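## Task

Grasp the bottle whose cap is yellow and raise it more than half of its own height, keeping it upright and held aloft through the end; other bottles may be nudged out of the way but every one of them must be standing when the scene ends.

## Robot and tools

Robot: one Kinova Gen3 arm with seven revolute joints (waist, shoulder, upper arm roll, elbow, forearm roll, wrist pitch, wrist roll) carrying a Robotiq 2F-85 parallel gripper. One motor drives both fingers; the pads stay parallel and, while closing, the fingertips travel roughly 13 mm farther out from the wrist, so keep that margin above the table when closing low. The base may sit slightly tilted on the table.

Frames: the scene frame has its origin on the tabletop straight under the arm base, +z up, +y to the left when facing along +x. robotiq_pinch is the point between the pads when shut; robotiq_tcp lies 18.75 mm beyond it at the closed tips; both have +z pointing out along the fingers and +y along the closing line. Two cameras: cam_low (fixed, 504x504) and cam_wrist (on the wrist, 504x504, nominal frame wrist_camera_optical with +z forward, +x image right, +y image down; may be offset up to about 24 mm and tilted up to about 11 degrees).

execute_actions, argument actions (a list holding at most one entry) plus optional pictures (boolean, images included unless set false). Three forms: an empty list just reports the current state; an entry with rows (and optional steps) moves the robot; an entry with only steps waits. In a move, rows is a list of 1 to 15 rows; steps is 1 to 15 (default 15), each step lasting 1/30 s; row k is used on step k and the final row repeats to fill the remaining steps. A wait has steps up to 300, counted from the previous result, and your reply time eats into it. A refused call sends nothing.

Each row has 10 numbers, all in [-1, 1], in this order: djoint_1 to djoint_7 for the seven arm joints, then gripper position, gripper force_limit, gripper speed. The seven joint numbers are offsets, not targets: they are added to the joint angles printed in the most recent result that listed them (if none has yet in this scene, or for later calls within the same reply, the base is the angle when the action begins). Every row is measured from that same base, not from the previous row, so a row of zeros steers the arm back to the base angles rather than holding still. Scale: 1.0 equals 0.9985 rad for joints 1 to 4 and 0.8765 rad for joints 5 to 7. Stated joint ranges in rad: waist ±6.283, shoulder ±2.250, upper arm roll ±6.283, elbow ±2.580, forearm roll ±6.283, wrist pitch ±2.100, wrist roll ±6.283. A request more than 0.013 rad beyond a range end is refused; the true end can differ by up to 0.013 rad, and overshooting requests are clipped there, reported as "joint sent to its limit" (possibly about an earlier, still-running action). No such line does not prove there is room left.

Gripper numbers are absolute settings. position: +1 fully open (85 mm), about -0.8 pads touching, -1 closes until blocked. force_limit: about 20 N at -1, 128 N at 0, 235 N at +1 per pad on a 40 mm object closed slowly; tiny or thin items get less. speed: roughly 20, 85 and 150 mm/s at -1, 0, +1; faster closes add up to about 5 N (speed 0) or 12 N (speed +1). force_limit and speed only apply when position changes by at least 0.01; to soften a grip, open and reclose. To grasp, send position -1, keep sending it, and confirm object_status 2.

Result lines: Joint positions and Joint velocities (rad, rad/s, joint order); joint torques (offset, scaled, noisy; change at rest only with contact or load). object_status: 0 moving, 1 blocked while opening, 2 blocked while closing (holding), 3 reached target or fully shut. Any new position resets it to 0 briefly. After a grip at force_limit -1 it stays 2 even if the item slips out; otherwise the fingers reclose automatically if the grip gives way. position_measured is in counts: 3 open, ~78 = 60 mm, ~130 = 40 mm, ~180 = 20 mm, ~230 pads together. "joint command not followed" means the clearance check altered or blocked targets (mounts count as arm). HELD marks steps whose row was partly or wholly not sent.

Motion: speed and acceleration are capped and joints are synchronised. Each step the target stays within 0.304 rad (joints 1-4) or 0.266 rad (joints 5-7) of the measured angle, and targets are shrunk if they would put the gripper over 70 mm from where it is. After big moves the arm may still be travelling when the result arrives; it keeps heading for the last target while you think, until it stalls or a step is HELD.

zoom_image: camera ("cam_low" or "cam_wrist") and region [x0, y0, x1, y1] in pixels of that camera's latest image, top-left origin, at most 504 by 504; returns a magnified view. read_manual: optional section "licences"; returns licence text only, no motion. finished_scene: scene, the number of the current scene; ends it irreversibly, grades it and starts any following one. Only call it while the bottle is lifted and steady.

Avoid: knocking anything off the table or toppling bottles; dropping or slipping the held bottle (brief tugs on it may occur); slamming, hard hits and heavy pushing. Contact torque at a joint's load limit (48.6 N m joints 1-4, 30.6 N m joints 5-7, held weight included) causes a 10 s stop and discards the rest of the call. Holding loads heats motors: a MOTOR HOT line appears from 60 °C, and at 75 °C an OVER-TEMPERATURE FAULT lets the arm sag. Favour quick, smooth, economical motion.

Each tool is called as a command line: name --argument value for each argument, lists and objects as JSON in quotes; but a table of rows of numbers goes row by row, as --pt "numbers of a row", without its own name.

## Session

execute_actions --actions '[]'

Scene clock: 0.00 s of 3900.00 s.
position_measured=3 object_status=3
Joint positions: [ 1.617  1.325 -0.56   1.497 -0.815  0.998  2.782]
Joint velocities: [ 0.     0.001  0.     0.     0.     0.001 -0.001]
Joint torques (N m, as the joint torque sensors report them, + toward a larger angle): no reading
Motor temperatures (°C, as the motors report them): [32 31 32 34 42 38 41]

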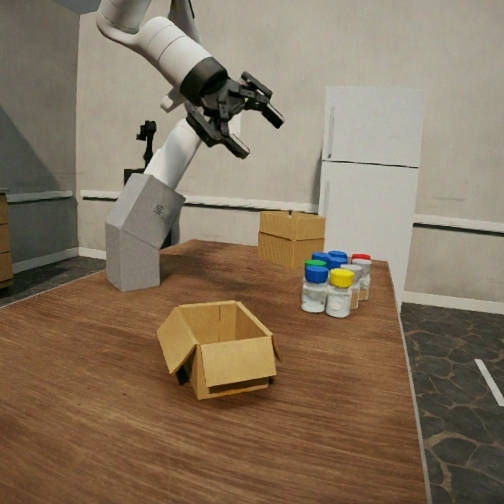

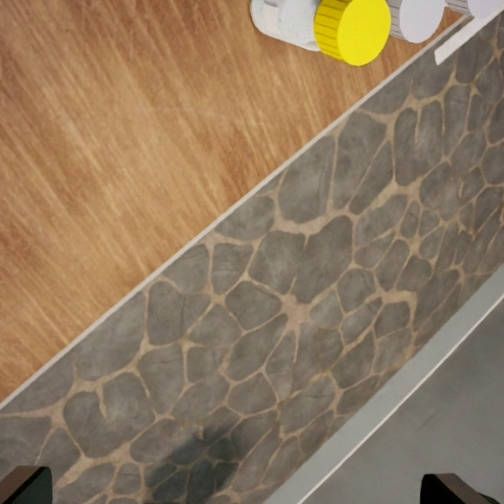

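execute_actions --actions '[{"rows":[[-1,-0.8,0.561,0.516,-0.405,-0.595,-0.7,0.5,0,0]]}]' --pictures false

execute_actions --actions '[{"steps":50}]' --pictures false

execute_actions --actions '[{"rows":[[-0.304,0.166,0,0,0,0,0,0.5,0,0]]}]' --pictures false

execute_actions --actions '[{"steps":20}]'

Scene clock: 1.97 s of 3900.00 s.
position_measured=66 object_status=0
Joint positions: [ 1.154  0.865 -0.125  1.916 -1.128  0.609  2.385]
Joint velocities: [-1.204 -1.207  0.903  0.728 -0.347 -0.87  -1.073]
Joint torques (N m, as the joint torque sensors report them, + toward a larger angle): [  8.08 -16.48   1.86  -7.47  -0.79   0.36   0.68]
Motor temperatures (°C, as the motors report them): [32 31 32 34 42 38 41]
Steps of this call (steps 1 to 44: nothing new was sent; steps 45 to 59: all 15 steps of this action). Readings (joint positions | what the end effector reports):
45: [1.616 1.323 -0.559 1.498 -0.815 0.997 2.781] | position_measured=3 object_status=0
46: [1.609 1.316 -0.553 1.504 -0.820 0.992 2.777] | position_measured=5 object_status=0
48: [1.579 1.285 -0.527 1.531 -0.843 0.969 2.754] | position_measured=15 object_status=0
52: [1.452 1.160 -0.406 1.653 -0.949 0.863 2.648] | position_measured=44 object_status=0
59: the state above

Scene clock: 3.63 s of 3900.00 s.
position_measured=66 object_status=3
Joint positions: [ 0.619  0.526 -0.     2.013 -1.17   0.477  2.168]
Joint velocities: [ 0.001 -0.002  0.001  0.001 -0.    -0.001  0.001]
Joint torques (N m, as the joint torque sensors report them, + toward a larger angle): [  8.03 -13.78   5.43  -5.84  -0.16  -0.74   0.46]
Motor temperatures (°C, as the motors report them): [32 31 32 34 42 38 41]
Steps of this call (steps 1 to 45: the robot went on to your last target; steps 46 to 50: nothing new was sent). Readings (joint positions | what the end effector reports):
1: [1.115 0.826 -0.098 1.938 -1.138 0.582 2.351] | position_measured=66 object_status=0
2: [1.081 0.791 -0.076 1.954 -1.146 0.559 2.321] | position_measured=66 object_status=0
4: [1.021 0.734 -0.048 1.974 -1.154 0.530 2.276] | position_measured=66 object_status=0
8: [0.910 0.659 -0.028 1.989 -1.161 0.508 2.232] | position_measured=66 object_status=3
50: the state above
The arm was judged still, so your last target was given up. Only a new action makes it travel on or press farther. Fingers that are still opening or closing keep moving.

Scene clock: 4.13 s of 3900.00 s.
position_measured=66 object_status=3
Joint positions: [ 0.347  0.674 -0.001  2.013 -1.17   0.477  2.168]
Joint velocities: [-0.391  0.22  -0.016  0.008  0.001  0.009  0.001]
Joint torques (N m, as the joint torque sensors report them, + toward a larger angle): [ 10.61 -16.4    6.72  -3.32   0.28  -0.47   0.64]
Motor temperatures (°C, as the motors report them): [32 31 32 34 42 38 41]
Steps of this call (steps 1 to 15: all 15 steps of this action). Readings (joint positions | what the end effector reports):
1: [0.617 0.526 0.000 2.013 -1.170 0.476 2.168] | position_measured=66 object_status=3
2: [0.610 0.530 0.001 2.012 -1.170 0.476 2.168] | position_measured=66 object_status=3
4: [0.580 0.546 0.002 2.012 -1.170 0.475 2.168] | position_measured=66 object_status=3
8: [0.489 0.596 0.000 2.012 -1.170 0.476 2.168] | position_measured=66 object_status=3
15: the state above

Scene clock: 4.80 s of 3900.00 s.
position_measured=66 object_status=3
Joint positions: [ 0.315  0.691 -0.     2.013 -1.17   0.477  2.168]
Joint velocities: [-0.001  0.     0.    -0.    -0.001 -0.002  0.001]
Joint torques (N m, as the joint torque sensors report them, + toward a larger angle): [  8.44 -15.74   5.14  -2.56   0.21  -0.32   0.64]
Motor temperatures (°C, as the motors report them): [32 31 32 34 42 38 41]
Steps of this call (steps 1 to 20: the robot went on to your last target). Readings (joint positions | what the end effector reports):
1: [0.336 0.681 -0.002 2.013 -1.170 0.477 2.168] | position_measured=66 object_status=3
2: [0.329 0.685 -0.002 2.013 -1.170 0.477 2.168] | position_measured=66 object_status=3
4: [0.323 0.688 -0.002 2.013 -1.170 0.477 2.168] | position_measured=66 object_status=3
8: [0.318 0.690 -0.000 2.013 -1.170 0.477 2.168] | position_measured=66 object_status=3
20: the state above

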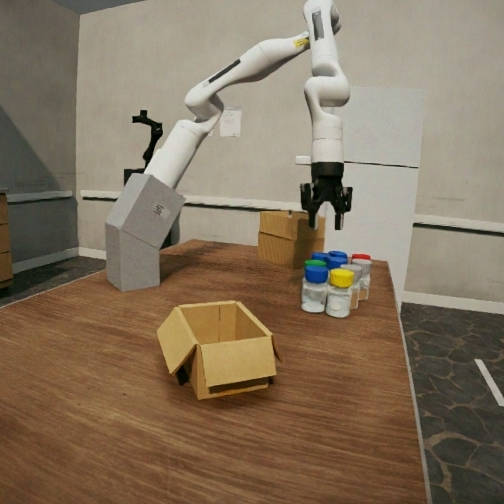

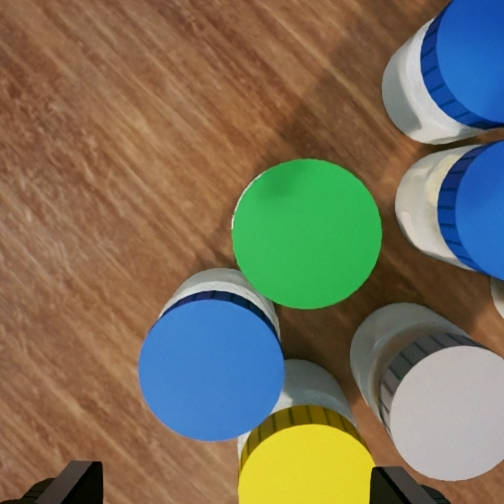

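execute_actions --actions '[{"rows":[[-0.078,0.153,0,-0.124,-0.12,-0.047,-0.26,0.5,0,0]]}]' --pictures false

execute_actions --actions '[{"steps":8}]'

Scene clock: 6.83 s of 3900.00 s.
position_measured=66 object_status=3
Joint positions: [ 0.239  0.841 -0.     1.889 -1.275  0.435  1.941]
Joint velocities: [-0.014  0.027  0.    -0.004 -0.002  0.001 -0.004]
Joint torques (N m, as the joint torque sensors report them, + toward a larger angle): [  9.49 -17.68   5.19  -2.25   0.35  -0.24   0.62]
Motor temperatures (°C, as the motors report them): [32 31 32 34 42 38 41]
Steps of this call (steps 1 to 15: the robot went on to your last target; steps 16 to 46: nothing new was sent; steps 47 to 61: all 15 steps of this action). Readings (joint positions | what the end effector reports):
47: [0.314 0.693 -0.000 2.012 -1.170 0.476 2.167] | position_measured=66 object_status=3
48: [0.311 0.699 0.000 2.007 -1.173 0.475 2.160] | position_measured=66 object_status=3
50: [0.295 0.730 0.001 1.985 -1.191 0.468 2.121] | position_measured=66 object_status=3
54: [0.253 0.814 -0.001 1.914 -1.254 0.444 1.987] | position_measured=66 object_status=3
61: the state above

Scene clock: 7.10 s of 3900.00 s.
position_measured=66 object_status=3
Joint positions: [ 0.237  0.844 -0.     1.889 -1.275  0.435  1.94 ]
Joint velocities: [-0.002  0.002  0.    -0.     0.    -0.    -0.001]
Joint torques (N m, as the joint torque sensors report them, + toward a larger angle): [  9.34 -17.31   5.4   -2.08   0.24  -0.19   0.52]
Motor temperatures (°C, as the motors report them): [32 31 32 34 42 38 41]
Steps of this call (steps 1 to 8: the robot went on to your last target). Readings (joint positions | what the end effector reports):
1: [0.238 0.842 -0.000 1.889 -1.275 0.435 1.941] | position_measured=66 object_status=3
2: [0.238 0.843 -0.000 1.889 -1.275 0.435 1.941] | position_measured=66 object_status=3
4: [0.238 0.843 -0.000 1.889 -1.275 0.435 1.941] | position_measured=66 object_status=3
8: the state above

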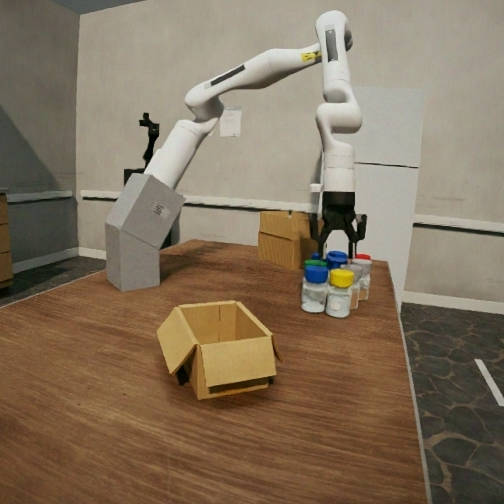

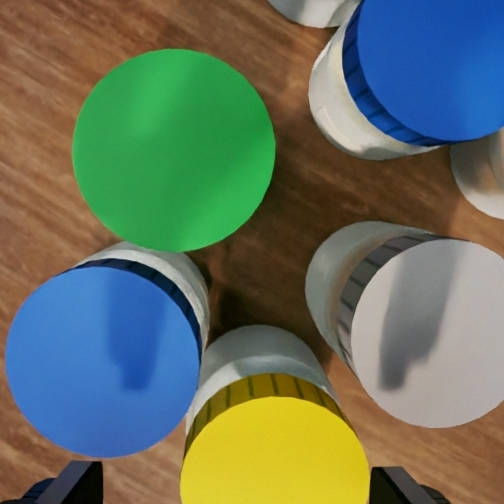

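execute_actions --actions '[{"rows":[[-0.0075,-0.001,0,-0.028,0.063,0.008,-0.064,0.5,0,0]],"steps":10}]'

execute_actions --actions '[{"rows":[[-0.012,0.029,0,-0.013,-0.05,-0.009,0.033,0.5,0,0],[-0.012,0.029,0,-0.013,-0.05,-0.009,0.033,0.5,0,0],[-0.012,0.029,0,-0.013,-0.05,-0.009,0.033,0.5,0,0],[-0.023,0.058,0,-0.027,-0.1,-0.018,0.067,0.5,0,0],[-0.023,0.058,0,-0.027,-0.1,-0.018,0.067,0.5,0,0],[-0.023,0.058,0,-0.027,-0.1,-0.018,0.067,0.5,0,0],[-0.035,0.087,0,-0.04,-0.148,-0.027,0.1,0.5,0,0]]}]'

Scene clock: 9.17 s of 3900.00 s.
position_measured=66 object_status=3
Joint positions: [ 0.23   0.843 -0.     1.861 -1.221  0.442  1.885]
Joint velocities: [-0.002  0.002  0.001 -0.006  0.01  -0.    -0.011]
Joint torques (N m, as the joint torque sensors report them, + toward a larger angle): [  9.46 -17.23   5.47  -1.94   0.3   -0.26   0.76]
Motor temperatures (°C, as the motors report them): [32 31 32 34 42 38 41]
Steps of this call (steps 1 to 15: the robot went on to your last target; steps 16 to 52: nothing new was sent; steps 53 to 62: all 10 steps of this action). Readings (joint positions | what the end effector reports):
53: [0.237 0.844 -0.000 1.888 -1.273 0.436 1.939] | position_measured=66 object_status=3
54: [0.235 0.844 0.000 1.883 -1.264 0.437 1.930] | position_measured=66 object_status=3
56: [0.232 0.844 -0.000 1.870 -1.238 0.440 1.903] | position_measured=66 object_status=3
60: [0.230 0.843 -0.000 1.862 -1.222 0.442 1.887] | position_measured=66 object_status=3
62: the state above

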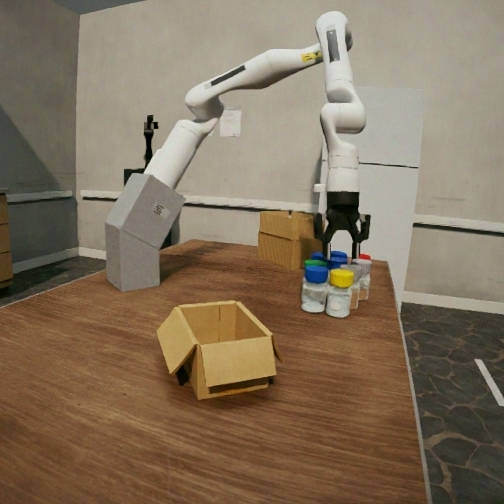

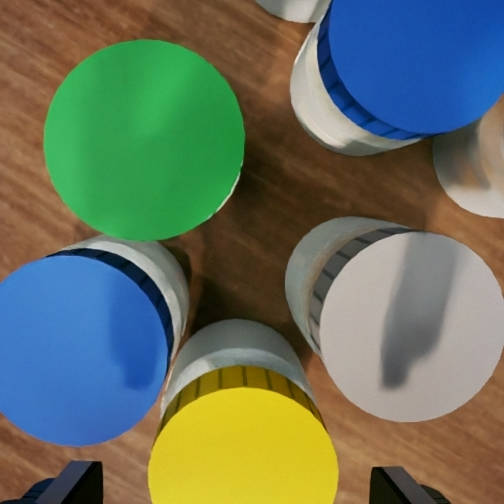

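Scene clock: 9.67 s of 3900.00 s.
position_measured=66 object_status=3
Joint positions: [ 0.202  0.917  0.005  1.819 -1.349  0.416  1.972]
Joint velocities: [-0.001  0.007  0.002 -0.009 -0.018 -0.005  0.015]
Joint torques (N m, as the joint torque sensors report them, + toward a larger angle): [ 4.27 -9.31  0.86  0.83  0.1   1.11  0.62]
Motor temperatures (°C, as the motors report them): [32 31 32 34 42 38 41]
Steps of this call (steps 1 to 15: all 15 steps of this action). Readings (joint positions | what the end effector reports):
1: [0.229 0.844 -0.000 1.861 -1.221 0.442 1.886] | position_measured=66 object_status=3
2: [0.227 0.850 0.000 1.858 -1.229 0.440 1.891] | position_measured=66 object_status=3
4: [0.221 0.865 -0.000 1.852 -1.251 0.437 1.905] | position_measured=66 object_status=3
8: [0.207 0.900 -0.000 1.835 -1.305 0.427 1.942] | position_measured=66 object_status=3
15: the state above

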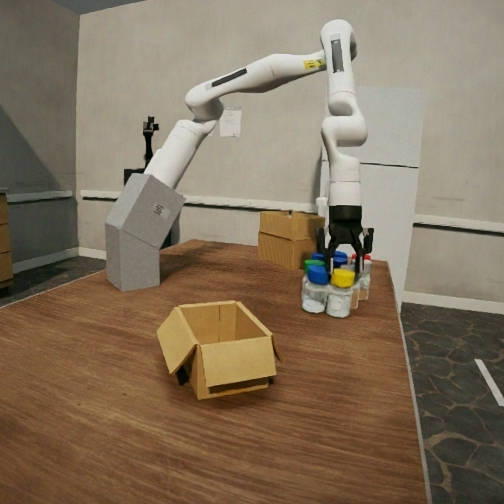

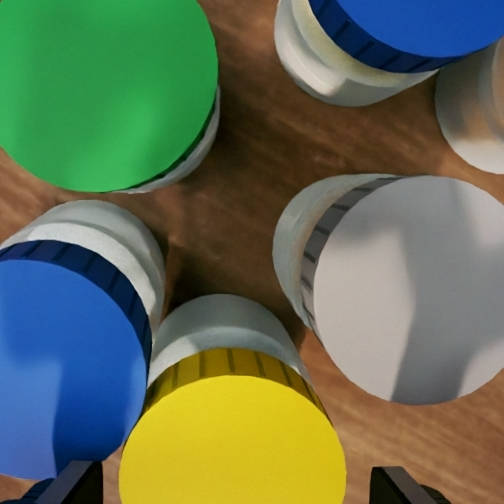

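execute_actions --actions '[{"rows":[[0.016,-0.045,-0.005,0.029,0.1,0.02,0.12,0.33,0,0]]}]'

Scene clock: 10.73 s of 3900.00 s.
position_measured=87 object_status=3
Joint positions: [ 0.218  0.872  0.     1.848 -1.261  0.434  2.077]
Joint velocities: [ 0.001 -0.002  0.001 -0.     0.001 -0.     0.003]
Joint torques (N m, as the joint torque sensors report them, + toward a larger angle): [  9.52 -17.36   5.38  -1.91   0.15  -0.25   0.49]
Motor temperatures (°C, as the motors report them): [32 31 32 34 42 38 41]
Steps of this call (steps 1 to 15: the robot went on to your last target; steps 16 to 17: nothing new was sent; steps 18 to 32: all 15 steps of this action). Readings (joint positions | what the end effector reports):
18: [0.203 0.916 0.006 1.819 -1.349 0.416 1.975] | position_measured=66 object_status=0
19: [0.206 0.911 0.004 1.822 -1.341 0.419 1.983] | position_measured=68 object_status=0
21: [0.212 0.891 0.001 1.835 -1.305 0.427 2.026] | position_measured=78 object_status=0
25: [0.217 0.875 0.001 1.846 -1.265 0.433 2.073] | position_measured=86 object_status=0
32: the state above

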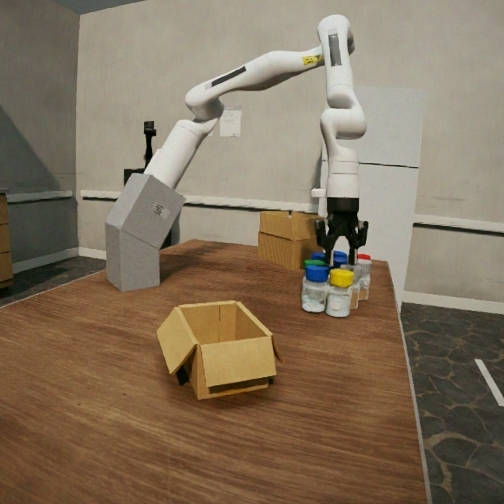

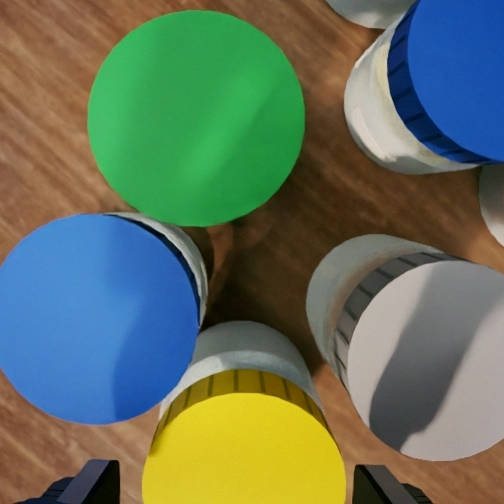

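execute_actions --actions '[{"rows":[[0,0,0,-0.01,0,0,-0.08,0.33,0,0],[0,0,0,-0.01,0,0,-0.08,0.33,0,0],[0,0,0,-0.01,0,0,-0.08,0.33,0,0],[0,0,0,-0.01,0,0,-0.08,0.33,0,0],[-0.012,0.029,0,-0.023,-0.05,-0.009,-0.047,0.33,0,0],[-0.012,0.029,0,-0.023,-0.05,-0.009,-0.047,0.33,0,0],[-0.012,0.029,0,-0.023,-0.05,-0.009,-0.047,0.33,0,0],[-0.025,0.064,0,-0.039,-0.11,-0.02,-0.007,0.33,0,0]]}]'

zoom_image --camera "cam_low" --region '[280,200,400,320]'

Scene clock: 12.43 s of 3900.00 s.
position_measured=87 object_status=3
Joint positions: [ 0.206  0.918  0.013  1.814 -1.352  0.412  2.07 ]
Joint velocities: [ 0.011  0.01   0.001 -0.014 -0.035 -0.014  0.023]
Joint torques (N m, as the joint torque sensors report them, + toward a larger angle): [-1.55 -6.26 -4.38 -5.18 -1.33  2.11  0.55]
Motor temperatures (°C, as the motors report them): [32 31 32 34 42 38 41]
Steps of this call (steps 1 to 15: the robot went on to your last target; steps 16 to 36: nothing new was sent; steps 37 to 51: all 15 steps of this action). Readings (joint positions | what the end effector reports):
37: [0.218 0.872 0.000 1.848 -1.261 0.434 2.076] | position_measured=87 object_status=3
38: [0.218 0.872 0.000 1.846 -1.261 0.434 2.067] | position_measured=87 object_status=3
40: [0.218 0.872 0.000 1.842 -1.261 0.434 2.034] | position_measured=87 object_status=3
44: [0.209 0.895 0.001 1.829 -1.292 0.428 2.030] | position_measured=87 object_status=3
51: the state above

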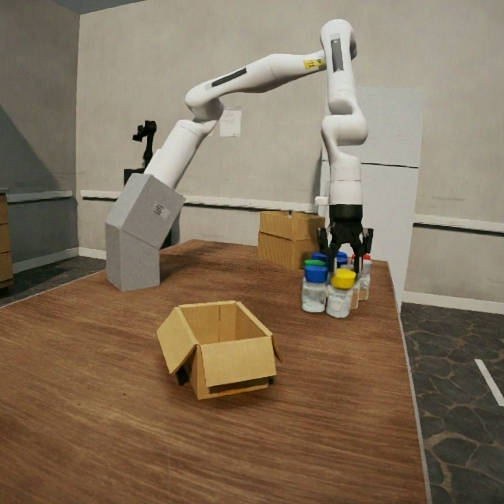

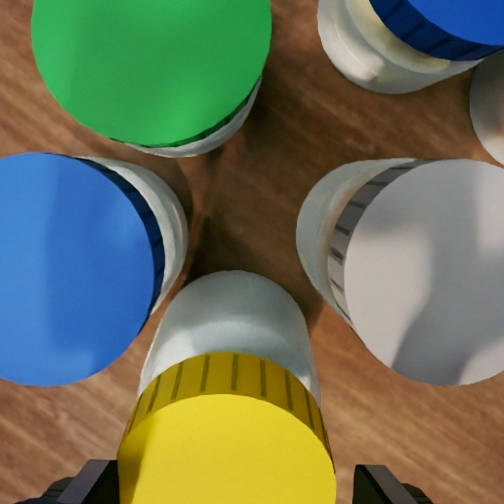

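Region (280, 200, 400, 320) of cam_low's 504x504 image, scaled by 4.200, with more detail than that image has.

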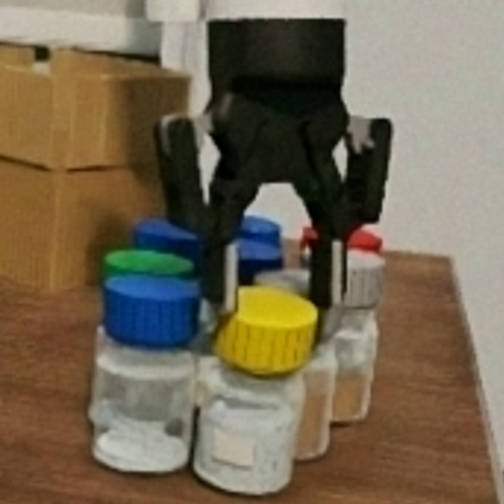

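Back off slightly and open wider.

execute_actions --actions '[{"rows":[[0.004,-0.023,-0.013,0.018,0.06,0.017,-0.04,0.6,0,0]]}]'

Scene clock: 13.33 s of 3900.00 s.
position_measured=53 object_status=0
Joint positions: [ 0.21   0.895  0.     1.832 -1.3    0.427  2.035]
Joint velocities: [-0.001 -0.002 -0.001 -0.     0.002 -0.001 -0.002]
Joint torques (N m, as the joint torque sensors report them, + toward a larger angle): [  9.52 -17.6    5.41  -1.98   0.01  -0.34   0.59]
Motor temperatures (°C, as the motors report them): [32 31 32 34 42 38 41]
Steps of this call (steps 1 to 12: the robot went on to your last target; steps 13 to 27: all 15 steps of this action). Readings (joint positions | what the end effector reports):
13: [0.208 0.919 0.013 1.814 -1.354 0.412 2.071] | position_measured=87 object_status=0
14: [0.209 0.914 0.011 1.816 -1.349 0.413 2.067] | position_measured=85 object_status=0
16: [0.212 0.901 0.003 1.824 -1.324 0.422 2.050] | position_measured=75 object_status=0
20: [0.210 0.896 -0.000 1.831 -1.302 0.427 2.036] | position_measured=56 object_status=0
27: the state above

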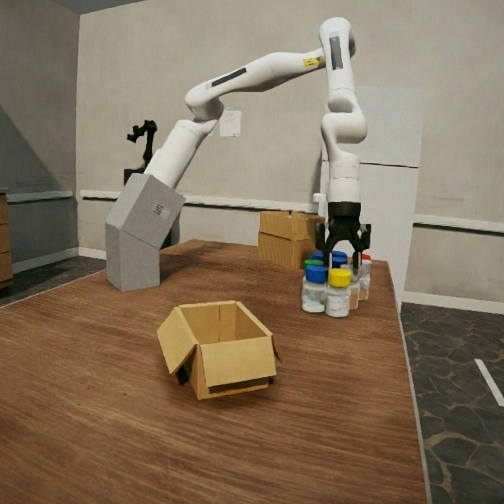

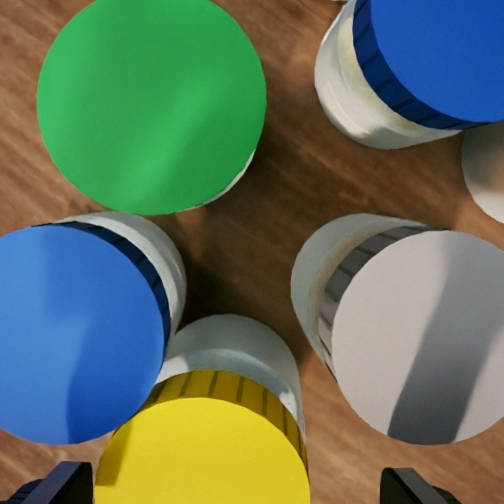

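execute_actions --actions '[{"rows":[[0.018,0.004,0,0.006,0,0,0.02,0.6,0,0]],"steps":9}]'

execute_actions --actions '[{"rows":[[-0.01,0.027,0,-0.014,-0.045,-0.008,0.03,0.6,0,0],[-0.01,0.027,0,-0.014,-0.045,-0.008,0.03,0.6,0,0],[-0.01,0.027,0,-0.014,-0.045,-0.008,0.03,0.6,0,0],[-0.01,0.027,0,-0.014,-0.045,-0.008,0.03,0.6,0,0],[-0.02,0.054,0,-0.028,-0.09,-0.016,0.06,0.6,0,0]]}]'

Scene clock: 16.47 s of 3900.00 s.
position_measured=53 object_status=3
Joint positions: [ 0.227  0.899  0.     1.838 -1.3    0.427  2.052]
Joint velocities: [ 0.008  0.002 -0.002  0.002 -0.     0.001  0.005]
Joint torques (N m, as the joint torque sensors report them, + toward a larger angle): [  9.56 -17.81   4.85  -2.24   0.14  -0.16   0.78]
Motor temperatures (°C, as the motors report them): [32 32 32 34 42 38 41]
Steps of this call (steps 1 to 15: the robot went on to your last target; steps 16 to 85: nothing new was sent; steps 86 to 94: all 9 steps of this action). Readings (joint positions | what the end effector reports):
86: [0.211 0.895 -0.000 1.833 -1.300 0.427 2.036] | position_measured=53 object_status=3
87: [0.216 0.896 -0.001 1.834 -1.300 0.428 2.040] | position_measured=53 object_status=3
89: [0.223 0.898 0.000 1.837 -1.300 0.427 2.047] | position_measured=53 object_status=3
93: [0.227 0.899 0.000 1.838 -1.300 0.427 2.052] | position_measured=53 object_status=3
94: the state above

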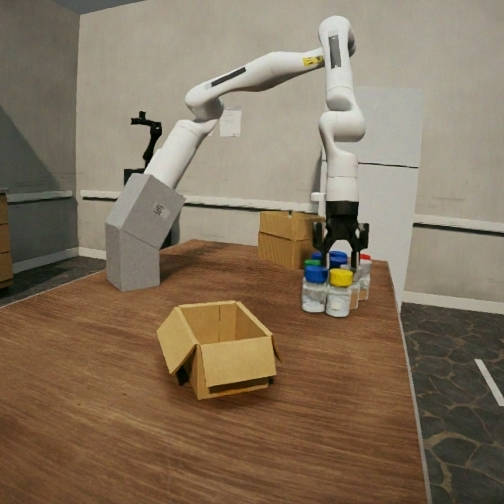

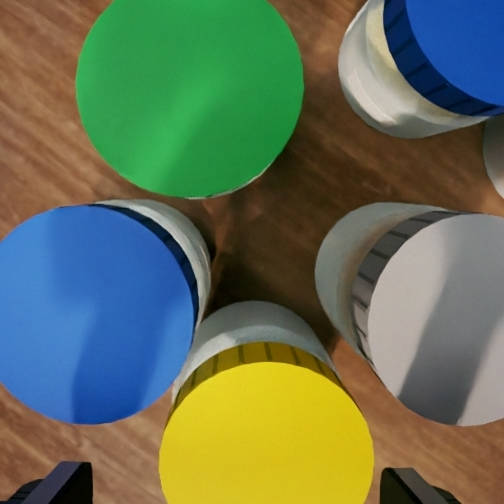

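Scene clock: 16.97 s of 3900.00 s.
position_measured=53 object_status=3
Joint positions: [ 0.207  0.952  0.     1.81  -1.378  0.413  2.104]
Joint velocities: [-0.005  0.01   0.001 -0.003 -0.006  0.002  0.004]
Joint torques (N m, as the joint torque sensors report them, + toward a larger angle): [  9.81 -18.41   5.4   -1.77   0.11  -0.45   0.47]
Motor temperatures (°C, as the motors report them): [32 32 32 34 42 38 41]
Steps of this call (steps 1 to 15: all 15 steps of this action). Readings (joint positions | what the end effector reports):
1: [0.226 0.901 0.000 1.838 -1.301 0.427 2.053] | position_measured=53 object_status=3
2: [0.224 0.907 0.001 1.834 -1.308 0.426 2.058] | position_measured=53 object_status=3
4: [0.220 0.919 0.000 1.829 -1.327 0.422 2.070] | position_measured=53 object_status=3
8: [0.211 0.943 0.000 1.815 -1.364 0.416 2.095] | position_measured=53 object_status=3
15: the state above

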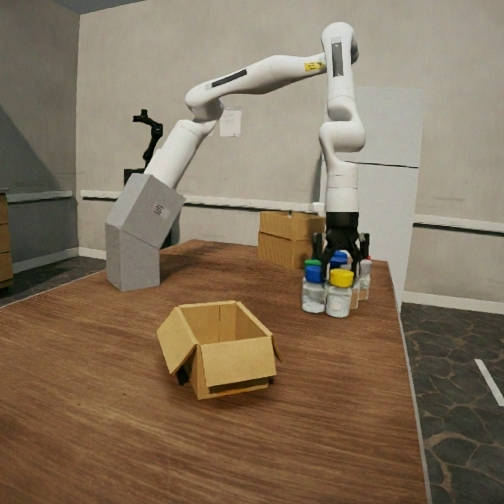

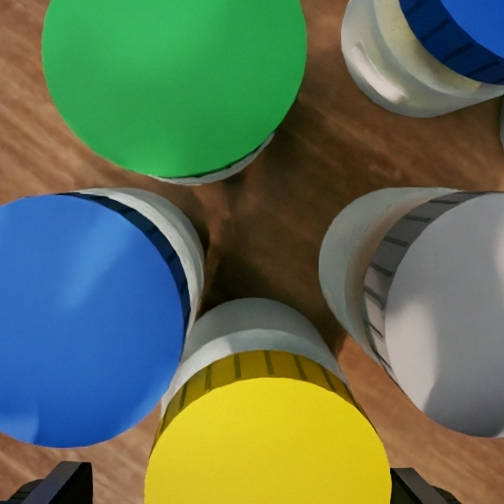

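In place (the bottle had been wobbling before); re-centering, then gripping.

execute_actions --actions '[{"rows":[[-0.017,-0.005,0,0,0,0,0,-1,-0.3,-0.6]]}]' --pictures false

execute_actions --actions '[{"steps":10}]' --pictures false

execute_actions --actions '[{"rows":[[0.08,-0.2,0,0.085,0.33,0.065,-0.22,-1,-0.3,-0.6]]}]' --pictures false

execute_actions --actions '[{"steps":15}]'

Scene clock: 19.03 s of 3900.00 s.
position_measured=99 object_status=0
Joint positions: [ 0.191  0.946  0.001  1.811 -1.378  0.413  2.104]
Joint velocities: [-0.003 -0.003 -0.003  0.002 -0.    -0.001 -0.   ]
Joint torques (N m, as the joint torque sensors report them, + toward a larger angle): [  9.42 -17.27   5.27  -2.45   0.01  -0.39   0.54]
Motor temperatures (°C, as the motors report them): [32 32 32 34 42 38 41]
Steps of this call (steps 1 to 15: the robot went on to your last target; steps 16 to 47: nothing new was sent; steps 48 to 62: all 15 steps of this action). Readings (joint positions | what the end effector reports):
48: [0.205 0.953 0.001 1.810 -1.379 0.413 2.105] | position_measured=53 object_status=0
49: [0.201 0.951 0.002 1.811 -1.378 0.413 2.104] | position_measured=54 object_status=0
51: [0.195 0.949 -0.000 1.810 -1.378 0.413 2.104] | position_measured=60 object_status=0
55: [0.192 0.947 0.000 1.810 -1.378 0.413 2.104] | position_measured=75 object_status=0
62: the state above

Scene clock: 19.37 s of 3900.00 s.
position_measured=99 object_status=2
Joint positions: [ 0.191  0.946  0.001  1.811 -1.378  0.413  2.104]
Joint velocities: [ 0.001 -0.     0.    -0.    -0.     0.    -0.   ]
Joint torques (N m, as the joint torque sensors report them, + toward a larger angle): [  9.42 -17.36   5.15  -2.11   0.07  -0.25   0.72]
Motor temperatures (°C, as the motors report them): [32 32 32 34 42 38 41]
Steps of this call (steps 1 to 10: the robot went on to your last target). Readings (joint positions | what the end effector reports):
1: [0.191 0.946 0.001 1.811 -1.378 0.413 2.104] | position_measured=99 object_status=0
2: [0.191 0.946 0.001 1.811 -1.378 0.413 2.104] | position_measured=99 object_status=0
4: [0.191 0.946 0.001 1.811 -1.378 0.413 2.104] | position_measured=99 object_status=0
8: [0.191 0.946 0.001 1.811 -1.378 0.413 2.104] | position_measured=99 object_status=2
10: the state above

Scene clock: 19.87 s of 3900.00 s.
position_measured=99 object_status=2
Joint positions: [ 0.269  0.751  0.001  1.895 -1.09   0.47   1.912]
Joint velocities: [ 0.015 -0.039 -0.009  0.012  0.013  0.004 -0.009]
Joint torques (N m, as the joint torque sensors report them, + toward a larger angle): [  9.31 -17.64   5.41  -3.15   0.3   -0.66   1.  ]
Motor temperatures (°C, as the motors report them): [32 32 32 34 42 38 41]
Steps of this call (steps 1 to 15: all 15 steps of this action). Readings (joint positions | what the end effector reports):
1: [0.192 0.945 0.000 1.812 -1.377 0.414 2.104] | position_measured=99 object_status=2
2: [0.194 0.939 -0.000 1.814 -1.371 0.415 2.099] | position_measured=99 object_status=2
4: [0.207 0.910 -0.001 1.826 -1.336 0.423 2.073] | position_measured=99 object_status=2
8: [0.245 0.811 0.000 1.867 -1.191 0.451 1.976] | position_measured=99 object_status=2
15: the state above

Scene clock: 20.37 s of 3900.00 s.
position_measured=99 object_status=2
Joint positions: [ 0.271  0.746  0.001  1.896 -1.089  0.47   1.911]
Joint velocities: [ 0.    -0.002  0.     0.001 -0.001 -0.001  0.   ]
Joint torques (N m, as the joint torque sensors report them, + toward a larger angle): [  9.66 -17.8    5.76  -3.14   0.19  -0.48   0.62]
Motor temperatures (°C, as the motors report them): [32 32 32 34 42 38 41]
Steps of this call (steps 1 to 15: the robot went on to your last target). Readings (joint positions | what the end effector reports):
1: [0.269 0.750 0.001 1.895 -1.089 0.470 1.912] | position_measured=99 object_status=2
2: [0.270 0.749 0.001 1.896 -1.089 0.470 1.912] | position_measured=99 object_status=2
4: [0.270 0.748 0.001 1.896 -1.089 0.470 1.911] | position_measured=99 object_status=2
8: [0.270 0.747 0.001 1.896 -1.089 0.470 1.911] | position_measured=99 object_status=2
15: the state above
The arm was judged still, so your last target was given up. Only a new action makes it travel on or press farther. Fingers that are still opening or closing keep moving.

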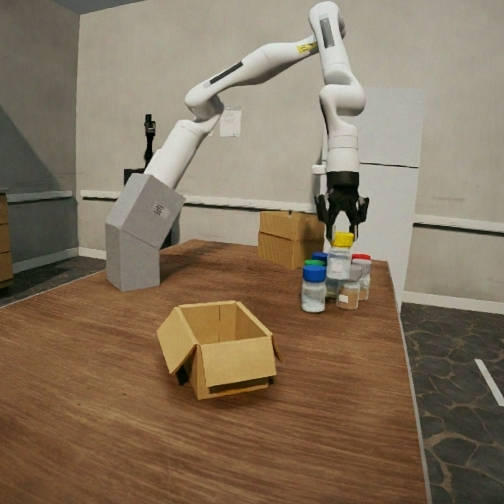

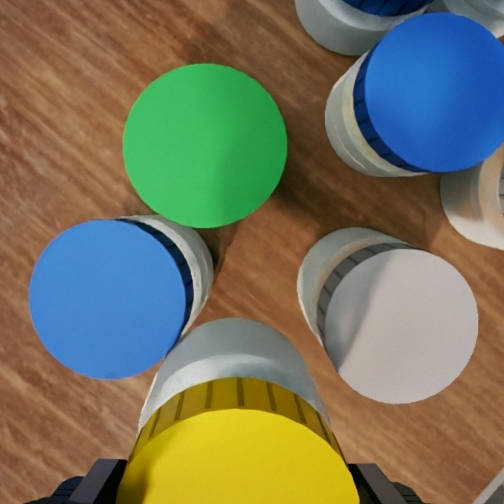

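finished_scene --scene 2

The scene is finished: the task was done.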